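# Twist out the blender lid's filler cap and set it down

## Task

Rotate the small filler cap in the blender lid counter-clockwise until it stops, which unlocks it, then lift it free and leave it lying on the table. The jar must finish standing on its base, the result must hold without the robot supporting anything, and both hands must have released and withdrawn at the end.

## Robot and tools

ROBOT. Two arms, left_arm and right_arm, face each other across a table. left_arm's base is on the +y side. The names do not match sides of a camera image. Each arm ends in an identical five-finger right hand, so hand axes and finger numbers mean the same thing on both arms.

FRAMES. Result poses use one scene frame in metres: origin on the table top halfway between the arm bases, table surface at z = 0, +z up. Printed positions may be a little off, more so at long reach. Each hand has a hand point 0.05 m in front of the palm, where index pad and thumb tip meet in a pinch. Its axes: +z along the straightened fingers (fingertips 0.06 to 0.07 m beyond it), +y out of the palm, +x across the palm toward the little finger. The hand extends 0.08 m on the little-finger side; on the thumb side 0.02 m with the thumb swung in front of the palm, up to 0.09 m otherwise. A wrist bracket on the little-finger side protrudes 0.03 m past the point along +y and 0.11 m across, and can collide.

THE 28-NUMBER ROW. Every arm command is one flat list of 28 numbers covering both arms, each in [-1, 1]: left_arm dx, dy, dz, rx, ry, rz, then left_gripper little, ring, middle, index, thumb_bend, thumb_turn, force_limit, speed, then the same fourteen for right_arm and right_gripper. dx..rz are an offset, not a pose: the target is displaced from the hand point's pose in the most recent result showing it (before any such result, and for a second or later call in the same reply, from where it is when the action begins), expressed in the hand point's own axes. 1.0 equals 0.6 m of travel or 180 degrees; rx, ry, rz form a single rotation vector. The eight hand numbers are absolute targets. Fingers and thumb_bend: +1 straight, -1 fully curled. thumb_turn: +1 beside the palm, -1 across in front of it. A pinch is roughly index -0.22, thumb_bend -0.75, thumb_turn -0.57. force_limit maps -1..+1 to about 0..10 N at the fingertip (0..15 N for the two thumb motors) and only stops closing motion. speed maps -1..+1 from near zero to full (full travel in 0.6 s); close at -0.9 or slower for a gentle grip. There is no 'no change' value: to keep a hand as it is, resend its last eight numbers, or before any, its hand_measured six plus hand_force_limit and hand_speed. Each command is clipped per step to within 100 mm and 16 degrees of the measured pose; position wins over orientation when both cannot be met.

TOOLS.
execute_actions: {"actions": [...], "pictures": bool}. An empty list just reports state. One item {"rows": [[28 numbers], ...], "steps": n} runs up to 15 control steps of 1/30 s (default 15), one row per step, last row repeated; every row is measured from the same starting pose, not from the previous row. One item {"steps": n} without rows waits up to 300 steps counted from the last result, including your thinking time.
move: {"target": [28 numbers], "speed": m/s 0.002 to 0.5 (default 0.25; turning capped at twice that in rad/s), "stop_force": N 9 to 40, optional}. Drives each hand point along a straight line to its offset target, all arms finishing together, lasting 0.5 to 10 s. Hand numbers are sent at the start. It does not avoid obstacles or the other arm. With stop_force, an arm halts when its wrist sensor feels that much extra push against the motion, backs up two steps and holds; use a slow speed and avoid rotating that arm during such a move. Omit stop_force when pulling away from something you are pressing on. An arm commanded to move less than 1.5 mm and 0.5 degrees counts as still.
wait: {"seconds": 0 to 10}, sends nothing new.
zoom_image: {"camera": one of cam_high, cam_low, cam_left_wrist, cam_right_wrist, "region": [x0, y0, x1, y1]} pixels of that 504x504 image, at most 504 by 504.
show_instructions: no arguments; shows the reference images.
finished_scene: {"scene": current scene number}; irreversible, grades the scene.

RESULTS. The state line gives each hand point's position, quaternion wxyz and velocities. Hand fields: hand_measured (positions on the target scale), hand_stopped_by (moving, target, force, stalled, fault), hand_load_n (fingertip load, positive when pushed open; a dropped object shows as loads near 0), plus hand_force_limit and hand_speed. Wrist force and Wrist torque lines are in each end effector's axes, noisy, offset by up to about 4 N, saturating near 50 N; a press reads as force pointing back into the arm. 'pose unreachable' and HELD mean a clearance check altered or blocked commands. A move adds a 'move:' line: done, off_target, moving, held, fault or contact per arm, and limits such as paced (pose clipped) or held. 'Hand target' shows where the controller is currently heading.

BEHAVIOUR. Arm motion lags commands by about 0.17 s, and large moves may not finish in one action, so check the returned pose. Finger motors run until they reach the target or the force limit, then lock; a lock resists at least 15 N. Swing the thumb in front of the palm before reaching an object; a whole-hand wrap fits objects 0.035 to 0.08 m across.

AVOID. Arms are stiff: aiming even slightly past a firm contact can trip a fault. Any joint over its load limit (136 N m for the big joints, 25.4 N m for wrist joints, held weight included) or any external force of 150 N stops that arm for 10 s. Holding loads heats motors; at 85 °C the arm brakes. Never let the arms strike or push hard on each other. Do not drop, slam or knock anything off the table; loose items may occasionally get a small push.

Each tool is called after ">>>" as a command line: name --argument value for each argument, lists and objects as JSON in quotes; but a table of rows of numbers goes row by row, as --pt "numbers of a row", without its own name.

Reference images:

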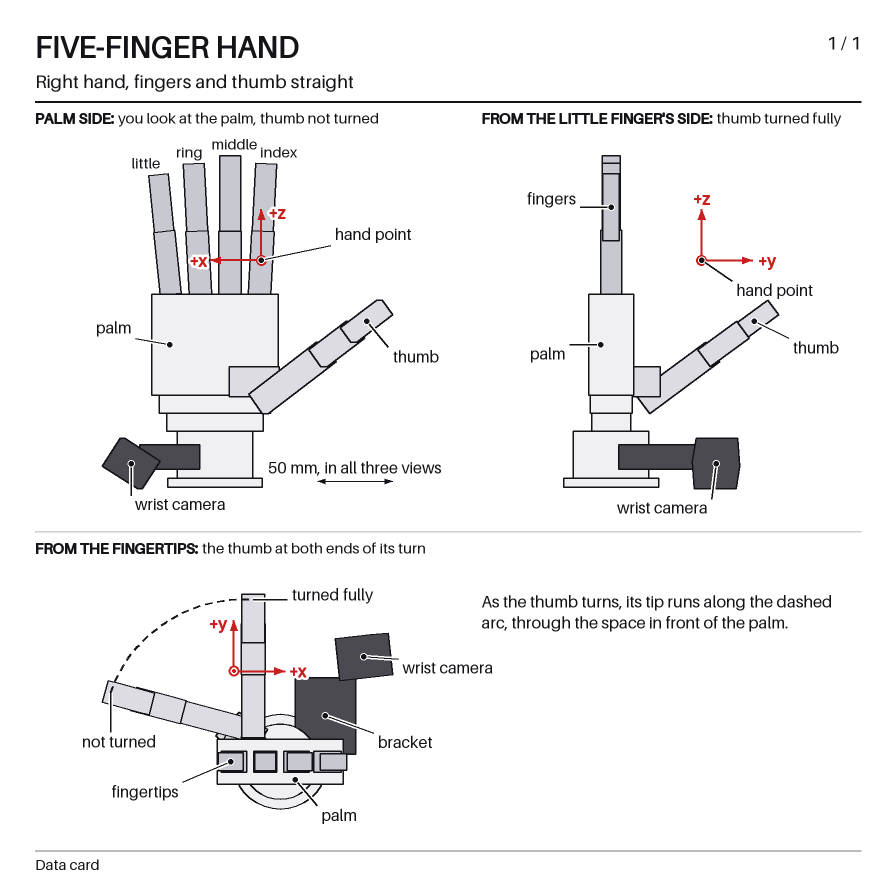

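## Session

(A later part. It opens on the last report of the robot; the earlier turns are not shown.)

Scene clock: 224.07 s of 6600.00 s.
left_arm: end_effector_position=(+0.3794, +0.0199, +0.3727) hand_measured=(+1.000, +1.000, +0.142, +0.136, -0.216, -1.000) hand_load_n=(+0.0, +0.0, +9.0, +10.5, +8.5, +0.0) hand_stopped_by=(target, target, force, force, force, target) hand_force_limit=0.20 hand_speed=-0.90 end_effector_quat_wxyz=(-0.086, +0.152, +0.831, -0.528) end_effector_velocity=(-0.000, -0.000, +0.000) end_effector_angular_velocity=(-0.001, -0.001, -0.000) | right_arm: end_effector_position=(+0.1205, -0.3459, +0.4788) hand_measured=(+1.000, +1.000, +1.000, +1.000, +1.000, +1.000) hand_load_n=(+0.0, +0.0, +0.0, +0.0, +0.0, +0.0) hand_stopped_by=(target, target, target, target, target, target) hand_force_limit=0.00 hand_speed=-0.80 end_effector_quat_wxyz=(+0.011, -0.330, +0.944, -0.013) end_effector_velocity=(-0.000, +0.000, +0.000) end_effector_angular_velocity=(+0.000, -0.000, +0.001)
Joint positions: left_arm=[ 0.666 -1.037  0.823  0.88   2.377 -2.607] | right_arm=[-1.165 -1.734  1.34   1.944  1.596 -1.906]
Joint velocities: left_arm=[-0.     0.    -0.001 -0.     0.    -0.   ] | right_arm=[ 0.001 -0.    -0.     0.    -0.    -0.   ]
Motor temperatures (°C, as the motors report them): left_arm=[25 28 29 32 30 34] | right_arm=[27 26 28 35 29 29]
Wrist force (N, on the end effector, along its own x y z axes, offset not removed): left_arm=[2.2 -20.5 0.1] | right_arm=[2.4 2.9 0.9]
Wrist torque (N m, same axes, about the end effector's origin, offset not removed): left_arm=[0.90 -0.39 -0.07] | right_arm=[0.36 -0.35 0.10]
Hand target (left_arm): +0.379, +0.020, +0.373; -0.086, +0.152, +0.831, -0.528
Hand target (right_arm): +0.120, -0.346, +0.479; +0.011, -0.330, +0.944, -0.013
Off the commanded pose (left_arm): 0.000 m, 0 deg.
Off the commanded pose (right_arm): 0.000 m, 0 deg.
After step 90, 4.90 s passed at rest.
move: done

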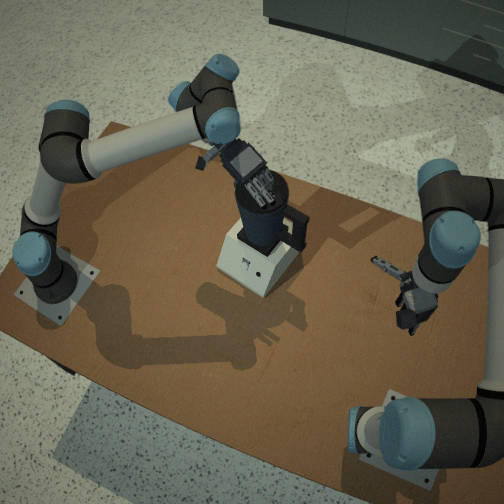

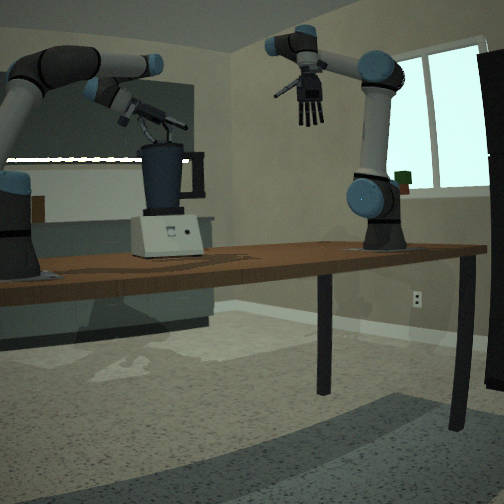

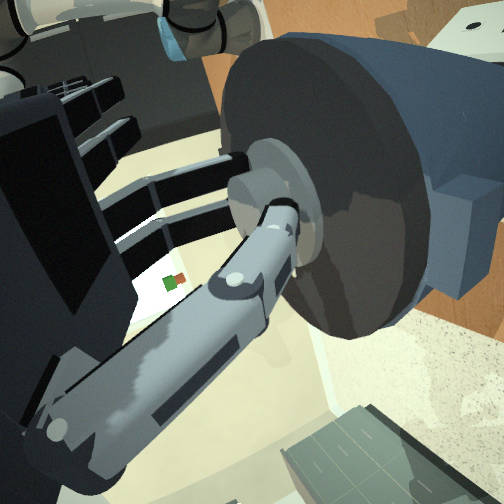

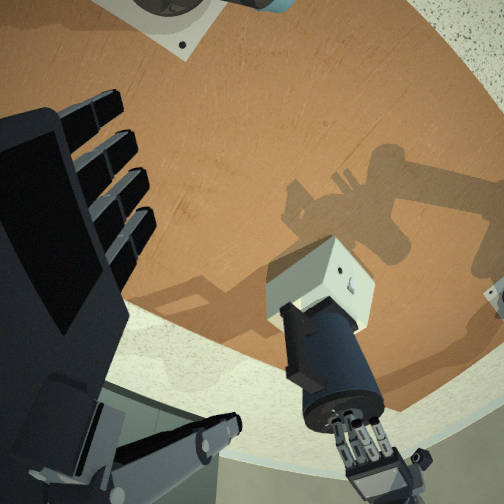

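>>> move --target '[0,-0.003,0.0034,0,0,0, 1,1,-0.2,-0.2,-0.7,-1,0.2,-0.9, 0,0,0,0,0,0, 1,1,1,1,1,1,0,-0.8]' --speed 0.01

>>> zoom_image --camera "cam_low" --region '[115, 70, 215, 170]'

Scene clock: 248.47 s of 6600.00 s.
left_arm: end_effector_position=(+0.3786, +0.0176, +0.3733) hand_measured=(+1.000, +1.000, +0.142, +0.136, -0.216, -1.000) hand_load_n=(+0.0, +0.0, +2.0, +9.0, +10.0, +0.0) hand_stopped_by=(target, target, force, force, force, target) hand_force_limit=0.20 hand_speed=-0.90 end_effector_quat_wxyz=(-0.086, +0.152, +0.831, -0.528) end_effector_velocity=(-0.000, -0.002, +0.000) end_effector_angular_velocity=(-0.001, -0.001, -0.001) | right_arm: end_effector_position=(+0.1205, -0.3459, +0.4788) hand_measured=(+1.000, +1.000, +1.000, +1.000, +1.000, +1.000) hand_load_n=(+0.0, +0.0, +0.0, +0.0, +0.0, +0.0) hand_stopped_by=(target, target, target, target, target, target) hand_force_limit=0.00 hand_speed=-0.80 end_effector_quat_wxyz=(+0.011, -0.330, +0.944, -0.013) end_effector_velocity=(+0.000, +0.000, +0.000) end_effector_angular_velocity=(+0.001, -0.001, -0.000)
Joint positions: left_arm=[ 0.662 -1.034  0.816  0.882  2.374 -2.611] | right_arm=[-1.165 -1.734  1.34   1.944  1.596 -1.906]
Joint velocities: left_arm=[-0.002  0.003 -0.005  0.    -0.001 -0.001] | right_arm=[-0.001  0.    -0.001 -0.001 -0.    -0.   ]
Motor temperatures (°C, as the motors report them): left_arm=[25 28 29 32 30 34] | right_arm=[27 26 28 35 29 29]
Wrist force (N, on the end effector, along its own x y z axes, offset not removed): left_arm=[1.6 2.6 5.0] | right_arm=[3.0 3.0 1.6]
Wrist torque (N m, same axes, about the end effector's origin, offset not removed): left_arm=[0.29 -0.12 0.11] | right_arm=[0.37 -0.58 0.19]
Hand target (left_arm): +0.379, +0.017, +0.373; -0.086, +0.152, +0.831, -0.528
Hand target (right_arm): +0.120, -0.346, +0.479; +0.011, -0.330, +0.944, -0.013
Off the commanded pose (left_arm): 0.000 m, 0 deg.
Off the commanded pose (right_arm): 0.000 m, 0 deg.
After step 90, 20.70 s passed at rest.
move: done

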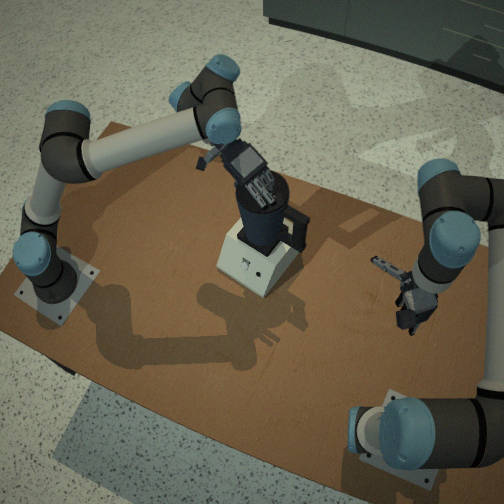

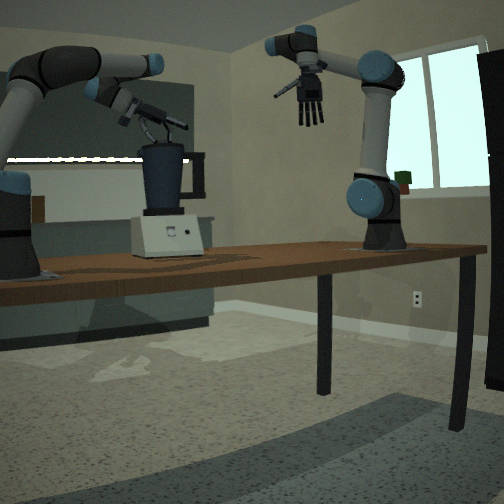

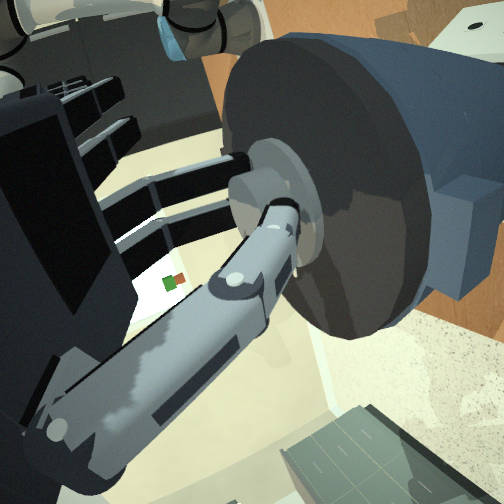

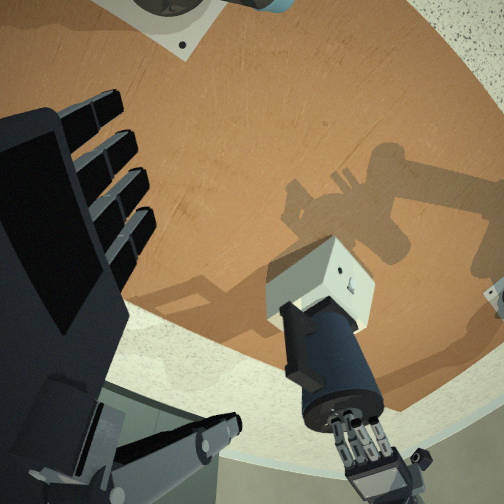

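Region (115, 70, 215, 170) of cam_low's 504x504 image, scaled by 5.040, with more detail than that image has.

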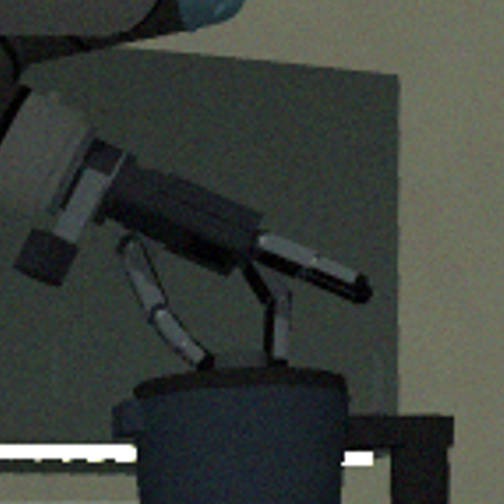

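>>> move --target '[0.0033,0.0035,-0.0042,-0.002,-0.1004,-0.0475, 1,1,-0.25,-0.2,-0.7,-1,0.2,-0.9, 0,0,0,0,0,0, 1,1,1,1,1,1,0,-0.8]' --speed 0.08

>>> zoom_image --camera "cam_right_wrist" --region '[270, 360, 430, 504]'

Scene clock: 258.10 s of 6600.00 s.
left_arm: end_effector_position=(+0.3779, +0.0212, +0.3724) hand_measured=(+1.000, +1.000, +0.122, +0.136, -0.216, -1.000) hand_load_n=(+0.0, +0.0, +7.0, +10.0, +9.0, +5.0) hand_stopped_by=(target, target, force, force, force, target) hand_force_limit=0.20 hand_speed=-0.90 end_effector_quat_wxyz=(-0.006, -0.006, -0.845, +0.534) end_effector_velocity=(-0.000, -0.000, +0.000) end_effector_angular_velocity=(-0.002, -0.001, +0.015) | right_arm: end_effector_position=(+0.1205, -0.3459, +0.4788) hand_measured=(+1.000, +1.000, +1.000, +1.000, +1.000, +1.000) hand_load_n=(+0.0, +0.0, +0.0, +0.0, +0.0, +0.0) hand_stopped_by=(target, target, target, target, target, target) hand_force_limit=0.00 hand_speed=-0.80 end_effector_quat_wxyz=(+0.011, -0.330, +0.944, -0.013) end_effector_velocity=(+0.000, -0.000, -0.000) end_effector_angular_velocity=(-0.000, -0.000, -0.002)
Joint positions: left_arm=[ 0.546 -1.227  1.077  0.637  1.981 -2.915] | right_arm=[-1.165 -1.734  1.34   1.944  1.596 -1.906]
Joint velocities: left_arm=[-0.007 -0.007  0.008 -0.008 -0.019 -0.011] | right_arm=[-0.002 -0.     0.    -0.     0.     0.   ]
Motor temperatures (°C, as the motors report them): left_arm=[25 28 29 32 30 34] | right_arm=[27 26 28 35 29 29]
Wrist force (N, on the end effector, along its own x y z axes, offset not removed): left_arm=[1.8 -13.2 1.3] | right_arm=[1.0 2.0 1.0]
Wrist torque (N m, same axes, about the end effector's origin, offset not removed): left_arm=[0.41 0.47 -0.22] | right_arm=[0.30 -0.22 0.05]
Hand target (left_arm): +0.378, +0.021, +0.372; +0.007, +0.005, +0.845, -0.534
Hand target (right_arm): +0.120, -0.346, +0.479; +0.011, -0.330, +0.944, -0.013
Off the commanded pose (left_arm): 0.000 m, 0 deg.
Off the commanded pose (right_arm): 0.000 m, 0 deg.
After step 90, 4.07 s passed at rest.
move: done

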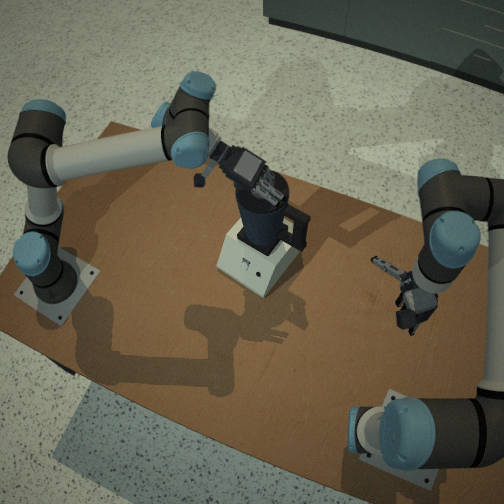

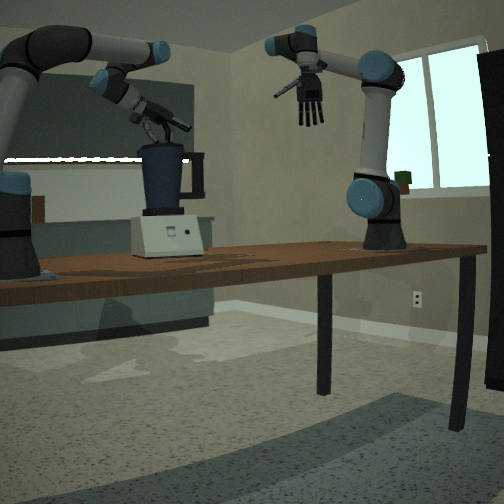

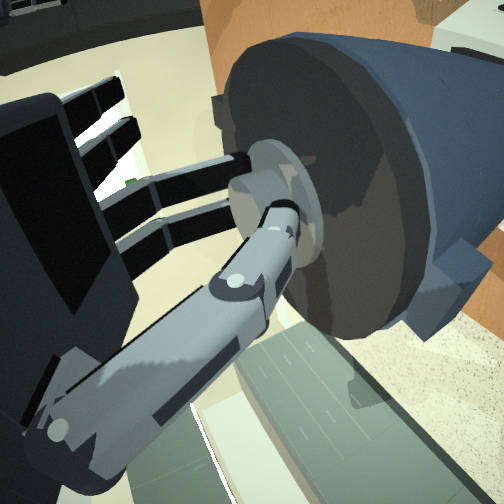

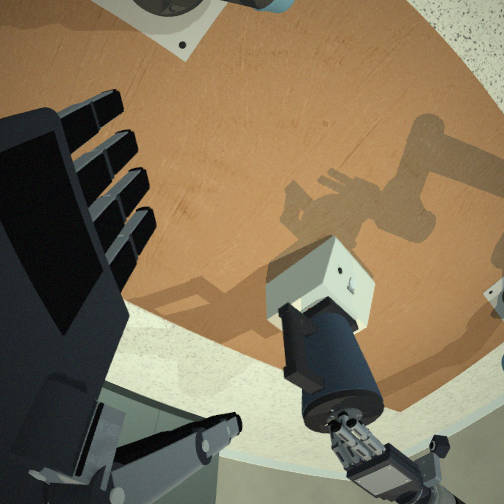

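Region (270, 360, 430, 504) of cam_right_wrist's 504x504 image, scaled by 3.150, with more detail than that image has; it fills the top 454 rows of this view, and the rest is white.

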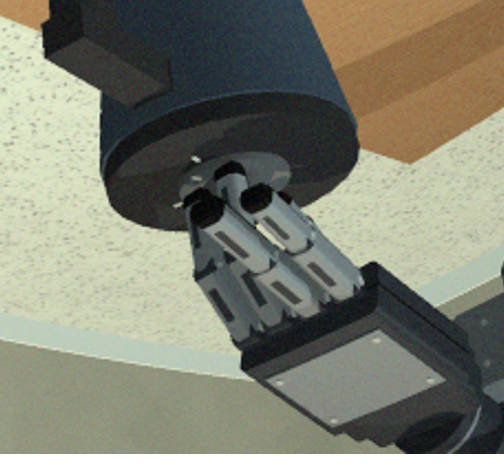

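>>> move --target '[0.0038,0.0005,-0.001,-0.0024,-0.1254,-0.0594, 1,1,-0.25,-0.2,-0.7,-1,0.2,-0.9, 0,0,0,0,0,0, 1,1,1,1,1,1,0,-0.8]' --speed 0.1

>>> zoom_image --camera "cam_low" --region '[115, 70, 215, 170]'

>>> zoom_image --camera "cam_high" --region '[200, 140, 330, 270]'

Scene clock: 269.77 s of 6600.00 s.
left_arm: end_effector_position=(+0.3757, +0.0219, +0.3723) hand_measured=(+1.000, +1.000, +0.122, +0.136, -0.216, -1.000) hand_load_n=(+0.0, +0.0, +6.5, +8.0, +9.5, +1.5) hand_stopped_by=(target, target, force, force, force, target) hand_force_limit=0.20 hand_speed=-0.90 end_effector_quat_wxyz=(-0.121, +0.176, -0.827, +0.520) end_effector_velocity=(-0.000, +0.000, -0.002) end_effector_angular_velocity=(+0.003, +0.001, +0.014) | right_arm: end_effector_position=(+0.1205, -0.3459, +0.4788) hand_measured=(+1.000, +1.000, +1.000, +1.000, +1.000, +1.000) hand_load_n=(+0.0, +0.0, +0.0, +0.0, +0.0, +0.0) hand_stopped_by=(target, target, target, target, target, target) hand_force_limit=0.00 hand_speed=-0.80 end_effector_quat_wxyz=(+0.011, -0.330, +0.944, -0.013) end_effector_velocity=(-0.001, +0.000, +0.000) end_effector_angular_velocity=(-0.000, +0.001, +0.002)
Joint positions: left_arm=[ 0.356 -1.302  1.171  0.58   1.42  -3.195] | right_arm=[-1.165 -1.734  1.34   1.944  1.596 -1.906]
Joint velocities: left_arm=[-0.006  0.002  0.001  0.002 -0.019 -0.009] | right_arm=[ 0.002 -0.    -0.     0.001  0.     0.   ]
Motor temperatures (°C, as the motors report them): left_arm=[25 28 29 32 30 34] | right_arm=[27 26 28 35 29 29]
Wrist force (N, on the end effector, along its own x y z axes, offset not removed): left_arm=[6.5 -10.5 -2.8] | right_arm=[2.6 1.6 0.6]
Wrist torque (N m, same axes, about the end effector's origin, offset not removed): left_arm=[0.14 0.38 -0.11] | right_arm=[0.23 -0.43 0.06]
Hand target (left_arm): +0.376, +0.022, +0.372; +0.122, -0.177, +0.827, -0.520
Hand target (right_arm): +0.120, -0.346, +0.479; +0.011, -0.330, +0.944, -0.013
Off the commanded pose (left_arm): 0.000 m, 0 deg.
Off the commanded pose (right_arm): 0.000 m, 0 deg.
After step 90, 6.07 s passed at rest.
move: done

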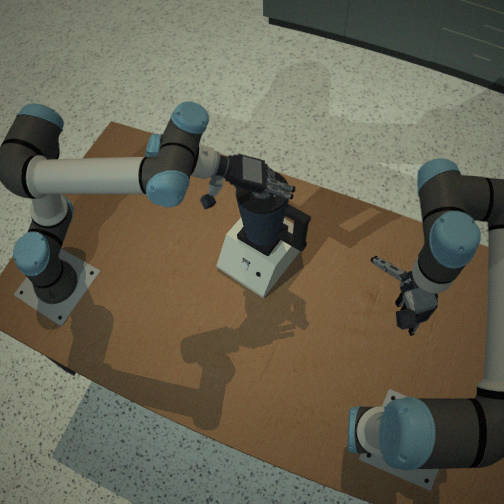

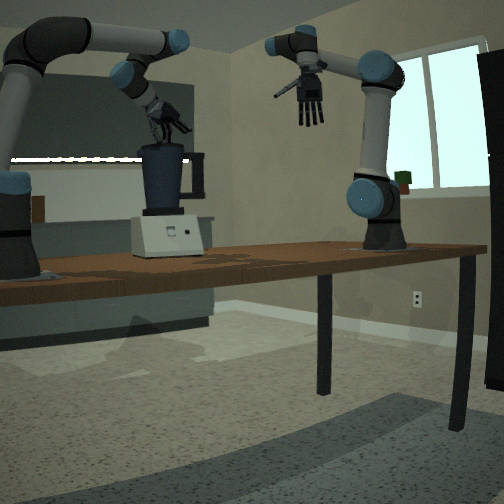

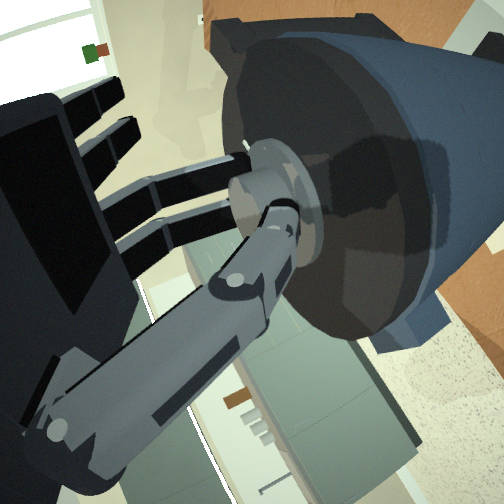

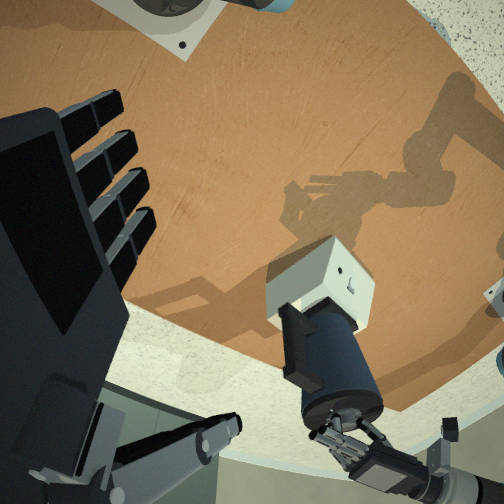

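Region (115, 70, 215, 170) of cam_low's 504x504 image, scaled by 5.040, with more detail than that image has.

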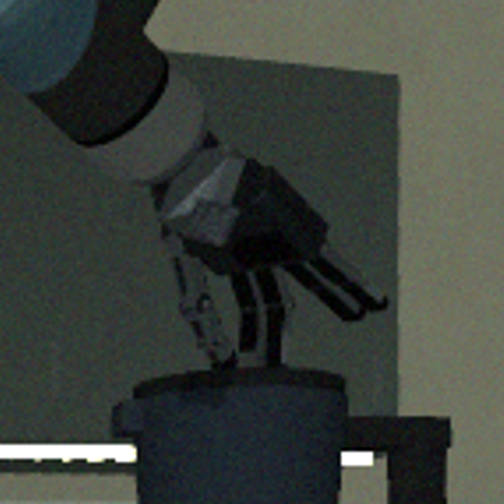

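Region (200, 140, 330, 270) of cam_high's 504x504 image, scaled by 3.877, with more detail than that image has.

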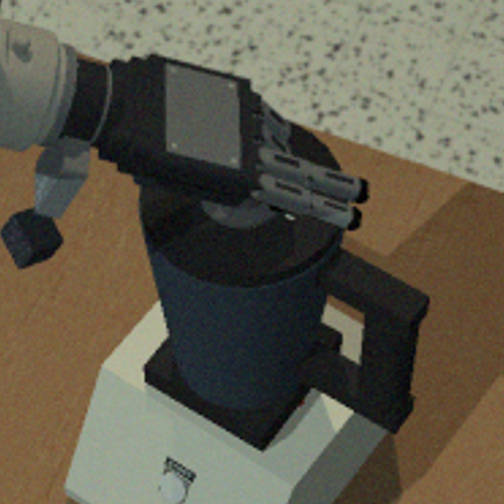

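>>> move --target '[0.0099,0.0013,-0.0027,-0.0024,-0.1254,-0.0594, 1,1,-0.25,-0.2,-0.7,-1,0.2,-0.9, 0,0,0,0,0,0, 1,1,1,1,1,1,0,-0.8]' --speed 0.1

>>> zoom_image --camera "cam_right_wrist" --region '[270, 360, 430, 504]'

Scene clock: 277.23 s of 6600.00 s.
left_arm: end_effector_position=(+0.3696, +0.0210, +0.3721) hand_measured=(+1.000, +1.000, +0.122, +0.136, -0.216, -1.000) hand_load_n=(+0.0, +0.0, +1.5, +10.5, +8.0, +5.5) hand_stopped_by=(target, target, force, force, force, target) hand_force_limit=0.20 hand_speed=-0.90 end_effector_quat_wxyz=(-0.230, +0.350, -0.770, +0.482) end_effector_velocity=(-0.001, -0.001, -0.000) end_effector_angular_velocity=(+0.002, +0.002, +0.013) | right_arm: end_effector_position=(+0.1205, -0.3459, +0.4788) hand_measured=(+1.000, +1.000, +1.000, +1.000, +1.000, +1.000) hand_load_n=(+0.0, +0.0, +0.0, +0.0, +0.0, +0.0) hand_stopped_by=(target, target, target, target, target, target) hand_force_limit=0.00 hand_speed=-0.80 end_effector_quat_wxyz=(+0.011, -0.330, +0.944, -0.013) end_effector_velocity=(+0.001, -0.000, +0.000) end_effector_angular_velocity=(+0.000, -0.001, -0.001)
Joint positions: left_arm=[ 0.193 -1.198  1.049  0.731  0.896 -3.513] | right_arm=[-1.165 -1.734  1.34   1.944  1.596 -1.906]
Joint velocities: left_arm=[-0.005  0.009 -0.012  0.013 -0.014 -0.014] | right_arm=[-0.001 -0.    -0.    -0.001  0.    -0.   ]
Motor temperatures (°C, as the motors report them): left_arm=[25 28 29 32 30 34] | right_arm=[27 26 28 35 29 29]
Wrist force (N, on the end effector, along its own x y z axes, offset not removed): left_arm=[-3.1 -11.7 -3.5] | right_arm=[2.5 2.4 0.2]
Wrist torque (N m, same axes, about the end effector's origin, offset not removed): left_arm=[0.27 0.61 0.02] | right_arm=[0.34 -0.50 0.10]
Hand target (left_arm): +0.370, +0.021, +0.372; +0.231, -0.351, +0.769, -0.482
Hand target (right_arm): +0.120, -0.346, +0.479; +0.011, -0.330, +0.944, -0.013
Off the commanded pose (left_arm): 0.000 m, 0 deg.
Off the commanded pose (right_arm): 0.000 m, 0 deg.
After step 90, 1.87 s passed at rest.
move: done

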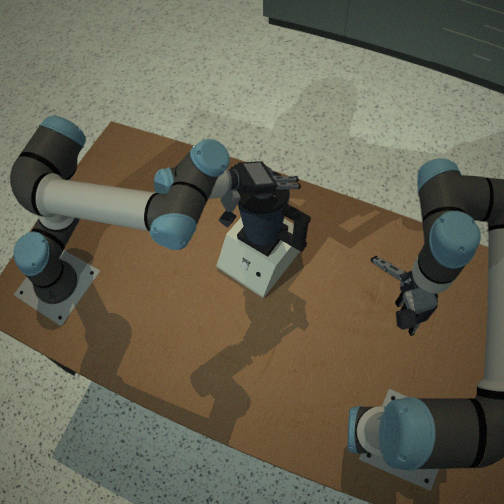

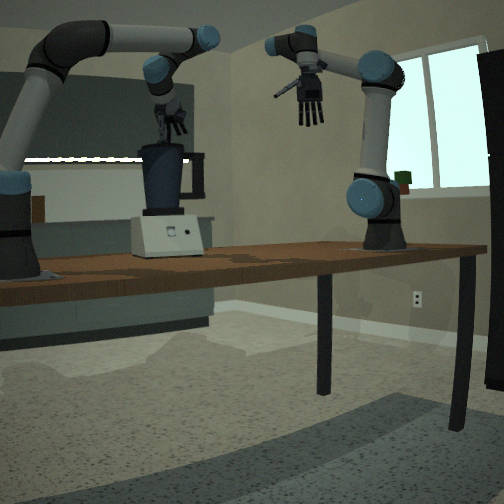

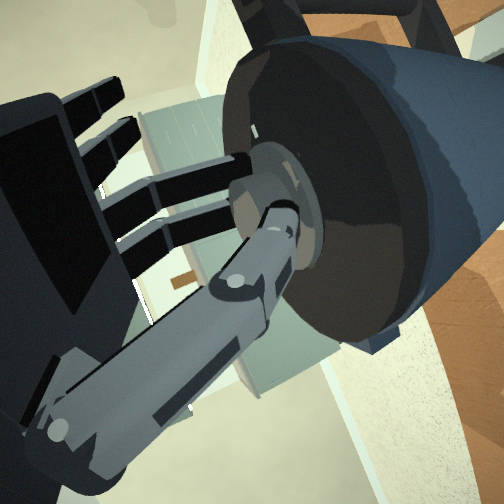

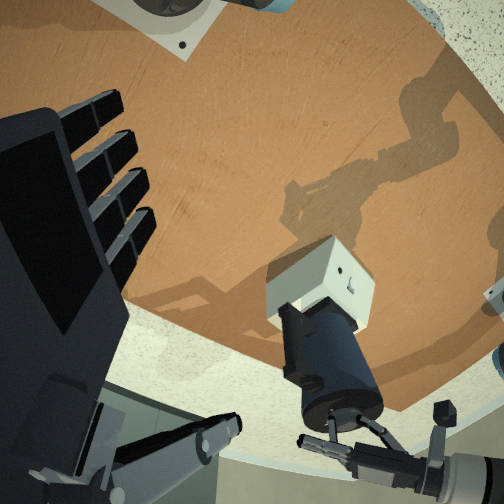

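Region (270, 360, 430, 504) of cam_right_wrist's 504x504 image, scaled by 3.150, with more detail than that image has; it fills the top 454 rows of this view, and the rest is white.

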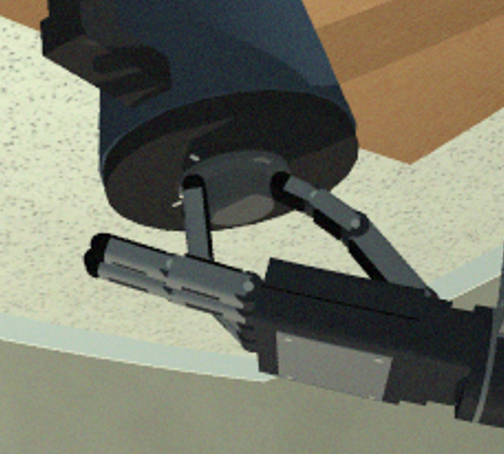

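>>> zoom_image --camera "cam_right_wrist" --region '[305, 395, 375, 445]'

Region (305, 395, 375, 445) of cam_right_wrist's 504x504 image, scaled by 7.200, with more detail than that image has; it fills the top 360 rows of this view, and the rest is white.

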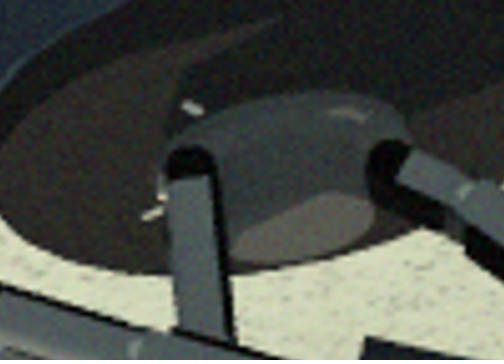

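>>> move --target '[0.0017,0.0008,-0.0017,-0.0011,-0.0602,-0.0285, 1,1,-0.3,-0.2,-0.7,-1,0.2,-0.9, 0,0,0,0,0,0, 1,1,1,1,1,1,0,-0.8]' --speed 0.06

>>> zoom_image --camera "cam_right_wrist" --region '[305, 395, 375, 445]'

Scene clock: 290.33 s of 6600.00 s.
left_arm: end_effector_position=(+0.3681, +0.0210, +0.3720) hand_measured=(+1.000, +1.000, +0.112, +0.136, -0.216, -1.000) hand_load_n=(+0.0, +0.0, +6.5, +10.0, +8.5, +4.0) hand_stopped_by=(target, target, force, force, force, target) hand_force_limit=0.20 hand_speed=-0.90 end_effector_quat_wxyz=(-0.279, +0.428, -0.729, +0.456) end_effector_velocity=(+0.001, +0.000, -0.001) end_effector_angular_velocity=(+0.002, +0.003, +0.017) | right_arm: end_effector_position=(+0.1205, -0.3459, +0.4788) hand_measured=(+1.000, +1.000, +1.000, +1.000, +1.000, +1.000) hand_load_n=(+0.0, +0.0, +0.0, +0.0, +0.0, +0.0) hand_stopped_by=(target, target, target, target, target, target) hand_force_limit=0.00 hand_speed=-0.80 end_effector_quat_wxyz=(+0.011, -0.330, +0.944, -0.013) end_effector_velocity=(+0.000, +0.000, -0.000) end_effector_angular_velocity=(-0.000, -0.000, -0.000)
Joint positions: left_arm=[ 0.149 -1.084  0.907  0.911  0.695 -3.728] | right_arm=[-1.165 -1.734  1.34   1.944  1.596 -1.906]
Joint velocities: left_arm=[-0.001  0.013 -0.017  0.023 -0.012 -0.022] | right_arm=[ 0.     0.     0.001 -0.001  0.     0.001]
Motor temperatures (°C, as the motors report them): left_arm=[25 28 29 32 30 34] | right_arm=[27 26 28 35 29 29]
Wrist force (N, on the end effector, along its own x y z axes, offset not removed): left_arm=[-1.4 -11.0 1.1] | right_arm=[1.9 3.0 1.2]
Wrist torque (N m, same axes, about the end effector's origin, offset not removed): left_arm=[0.66 0.51 -0.39] | right_arm=[0.39 -0.40 0.10]
Hand target (left_arm): +0.368, +0.021, +0.372; +0.280, -0.428, +0.729, -0.455
Hand target (right_arm): +0.120, -0.346, +0.479; +0.011, -0.330, +0.944, -0.013
Off the commanded pose (left_arm): 0.000 m, 0 deg.
Off the commanded pose (right_arm): 0.000 m, 0 deg.
After step 90, 8.03 s passed at rest.
move: done

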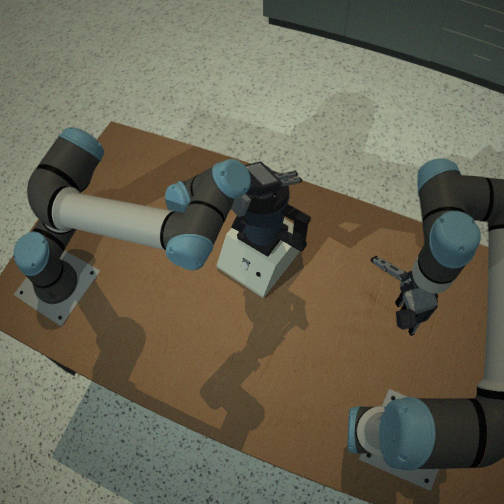

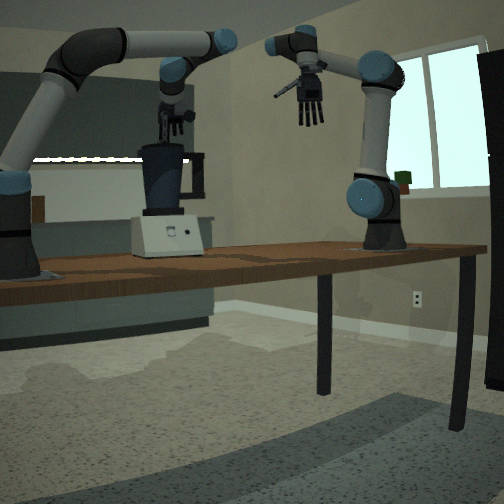

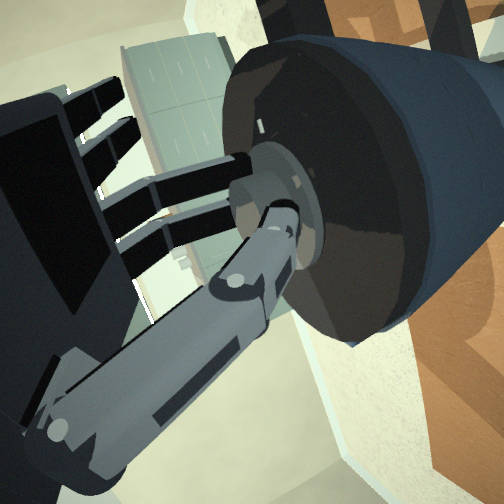

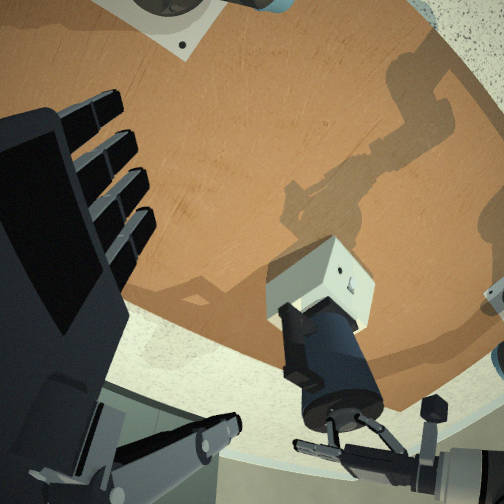

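Region (305, 395, 375, 445) of cam_right_wrist's 504x504 image, scaled by 7.200, with more detail than that image has; it fills the top 360 rows of this view, and the rest is white.

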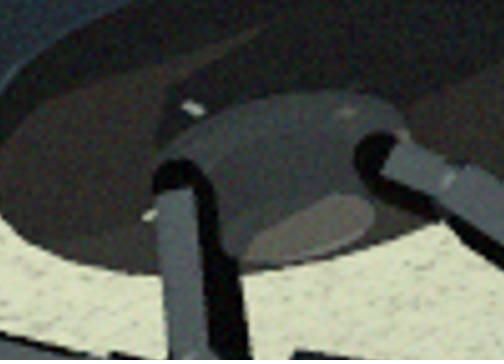

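>>> move --target '[0.002,-0.0004,0.0008,-0.0009,-0.0502,-0.0238, 1,1,-0.3,-0.2,-0.7,-1,0.2,-0.9, 0,0,0,0,0,0, 1,1,1,1,1,1,0,-0.8]' --speed 0.05

>>> zoom_image --camera "cam_right_wrist" --region '[305, 395, 375, 445]'

Scene clock: 298.83 s of 6600.00 s.
left_arm: end_effector_position=(+0.3681, +0.0198, +0.3720) hand_measured=(+1.000, +1.000, +0.112, +0.136, -0.216, -1.000) hand_load_n=(+0.0, +0.0, +4.0, +7.5, +10.0, +4.0) hand_stopped_by=(target, target, force, force, force, target) hand_force_limit=0.20 hand_speed=-0.90 end_effector_quat_wxyz=(-0.317, +0.489, -0.690, +0.430) end_effector_velocity=(-0.000, -0.001, -0.001) end_effector_angular_velocity=(+0.003, +0.003, +0.018) | right_arm: end_effector_position=(+0.1205, -0.3459, +0.4788) hand_measured=(+1.000, +1.000, +1.000, +1.000, +1.000, +1.000) hand_load_n=(+0.0, +0.0, +0.0, +0.0, +0.0, +0.0) hand_stopped_by=(target, target, target, target, target, target) hand_force_limit=0.00 hand_speed=-0.80 end_effector_quat_wxyz=(+0.011, -0.330, +0.944, -0.013) end_effector_velocity=(+0.000, +0.000, +0.000) end_effector_angular_velocity=(+0.000, -0.001, -0.000)
Joint positions: left_arm=[ 0.129 -0.951  0.734  1.146  0.565 -3.969] | right_arm=[-1.165 -1.734  1.34   1.944  1.596 -1.906]
Joint velocities: left_arm=[-0.002  0.02  -0.026  0.037 -0.01  -0.032] | right_arm=[-0.    -0.    -0.001 -0.001 -0.    -0.   ]
Motor temperatures (°C, as the motors report them): left_arm=[25 28 29 32 30 34] | right_arm=[27 26 28 35 29 29]
Wrist force (N, on the end effector, along its own x y z axes, offset not removed): left_arm=[-1.7 -11.0 -10.6] | right_arm=[2.0 2.8 1.0]
Wrist torque (N m, same axes, about the end effector's origin, offset not removed): left_arm=[0.29 0.14 -0.31] | right_arm=[0.40 -0.42 0.12]
Hand target (left_arm): +0.368, +0.020, +0.372; +0.318, -0.490, +0.689, -0.429
Hand target (right_arm): +0.120, -0.346, +0.479; +0.011, -0.330, +0.944, -0.013
Off the commanded pose (left_arm): 0.000 m, 0 deg.
Off the commanded pose (right_arm): 0.000 m, 0 deg.
After step 90, 3.47 s passed at rest.
move: done

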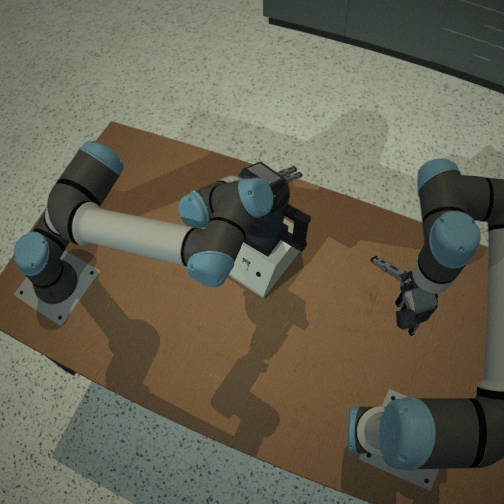

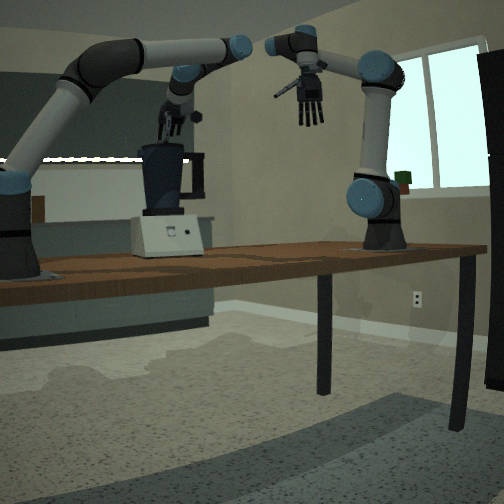

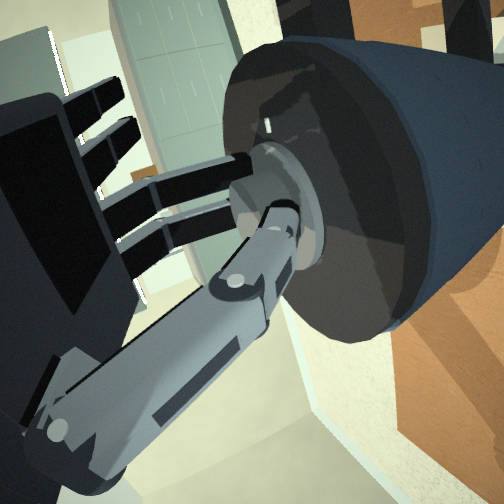

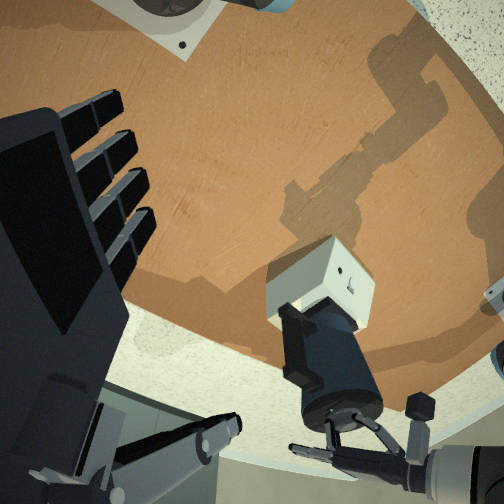

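Region (305, 395, 375, 445) of cam_right_wrist's 504x504 image, scaled by 7.200, with more detail than that image has; it fills the top 360 rows of this view, and the rest is white.

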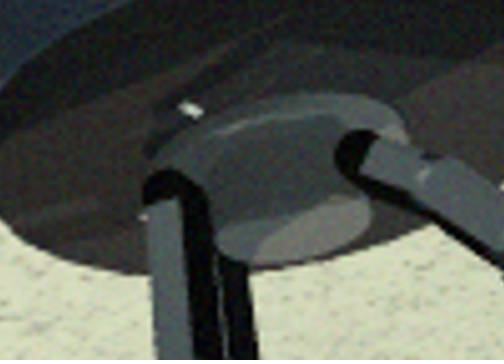

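>>> move --target '[0,-0.0053,-0.0043,0,0,0, 1,1,-0.3,-0.2,-0.7,-1,0.2,-0.9, 0,0,0,0,0,0, 1,1,1,1,1,1,0,-0.8]' --speed 0.01

>>> zoom_image --camera "cam_low" --region '[115, 100, 225, 230]'

Scene clock: 306.90 s of 6600.00 s.
left_arm: end_effector_position=(+0.3672, +0.0200, +0.3756) hand_measured=(+1.000, +1.000, +0.112, +0.136, -0.216, -1.000) hand_load_n=(+0.0, +0.0, +6.0, +7.0, +11.5, +1.0) hand_stopped_by=(target, target, force, force, force, target) hand_force_limit=0.20 hand_speed=-0.90 end_effector_quat_wxyz=(-0.317, +0.489, -0.690, +0.430) end_effector_velocity=(-0.001, +0.000, +0.003) end_effector_angular_velocity=(-0.002, -0.000, -0.001) | right_arm: end_effector_position=(+0.1205, -0.3459, +0.4788) hand_measured=(+1.000, +1.000, +1.000, +1.000, +1.000, +1.000) hand_load_n=(+0.0, +0.0, +0.0, +0.0, +0.0, +0.0) hand_stopped_by=(target, target, target, target, target, target) hand_force_limit=0.00 hand_speed=-0.80 end_effector_quat_wxyz=(+0.011, -0.330, +0.944, -0.013) end_effector_velocity=(+0.000, -0.000, -0.000) end_effector_angular_velocity=(+0.000, -0.000, -0.001)
Joint positions: left_arm=[ 0.127 -0.949  0.722  1.158  0.564 -3.971] | right_arm=[-1.165 -1.734  1.34   1.944  1.596 -1.906]
Joint velocities: left_arm=[-0.001 -0.    -0.008  0.006  0.     0.001] | right_arm=[-0.001 -0.     0.    -0.    -0.    -0.   ]
Motor temperatures (°C, as the motors report them): left_arm=[25 28 29 32 30 34] | right_arm=[27 26 28 35 29 29]
Wrist force (N, on the end effector, along its own x y z axes, offset not removed): left_arm=[2.2 4.9 3.5] | right_arm=[2.8 2.5 0.2]
Wrist torque (N m, same axes, about the end effector's origin, offset not removed): left_arm=[0.45 -0.49 0.24] | right_arm=[0.37 -0.49 0.18]
Hand target (left_arm): +0.367, +0.020, +0.376; +0.317, -0.489, +0.690, -0.430
Hand target (right_arm): +0.120, -0.346, +0.479; +0.011, -0.330, +0.944, -0.013
Off the commanded pose (left_arm): 0.000 m, 0 deg.
Off the commanded pose (right_arm): 0.000 m, 0 deg.
After step 90, 4.37 s passed at rest.
move: done

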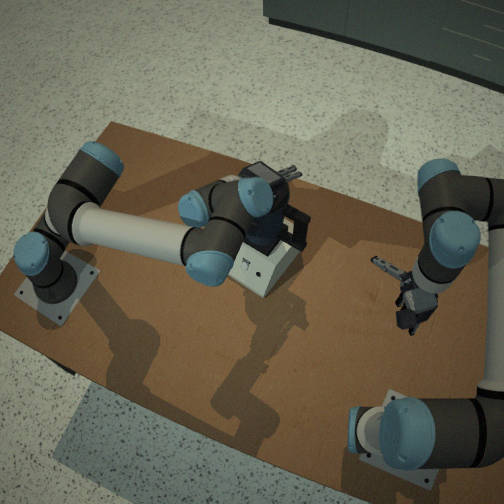

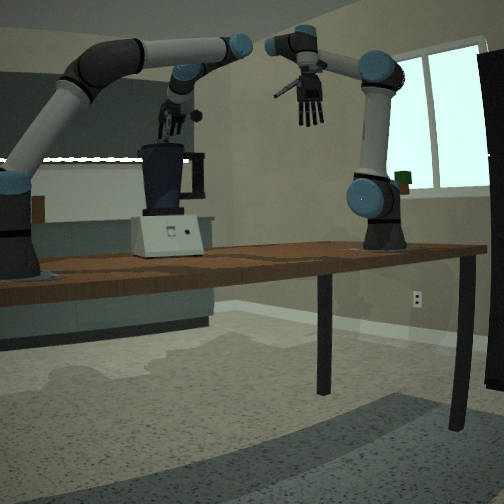

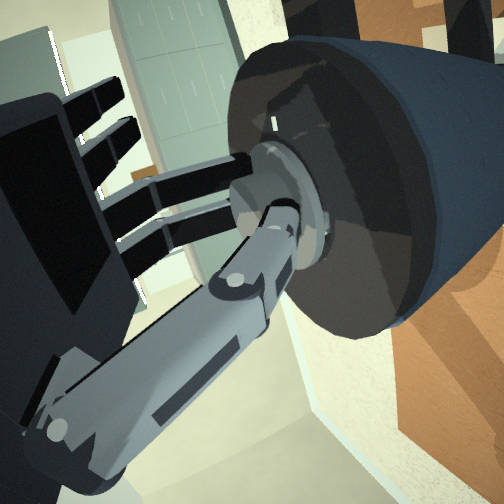

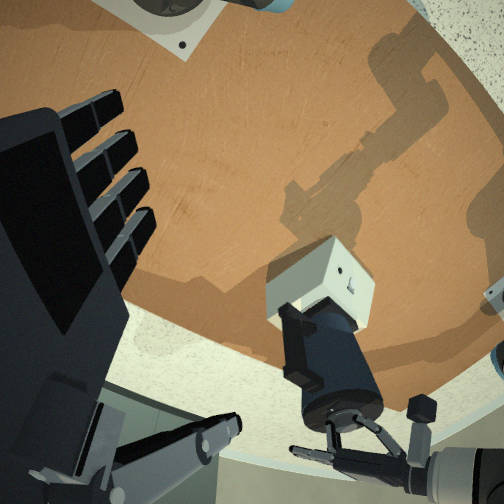

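Region (115, 100, 225, 230) of cam_low's 504x504 image, scaled by 3.877, with more detail than that image has; it fills the left 426 columns of this view, and the rest is white.

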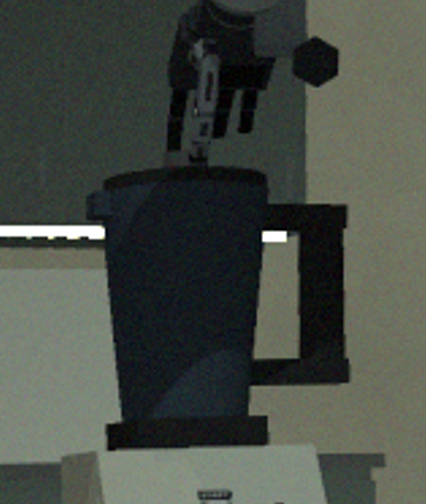

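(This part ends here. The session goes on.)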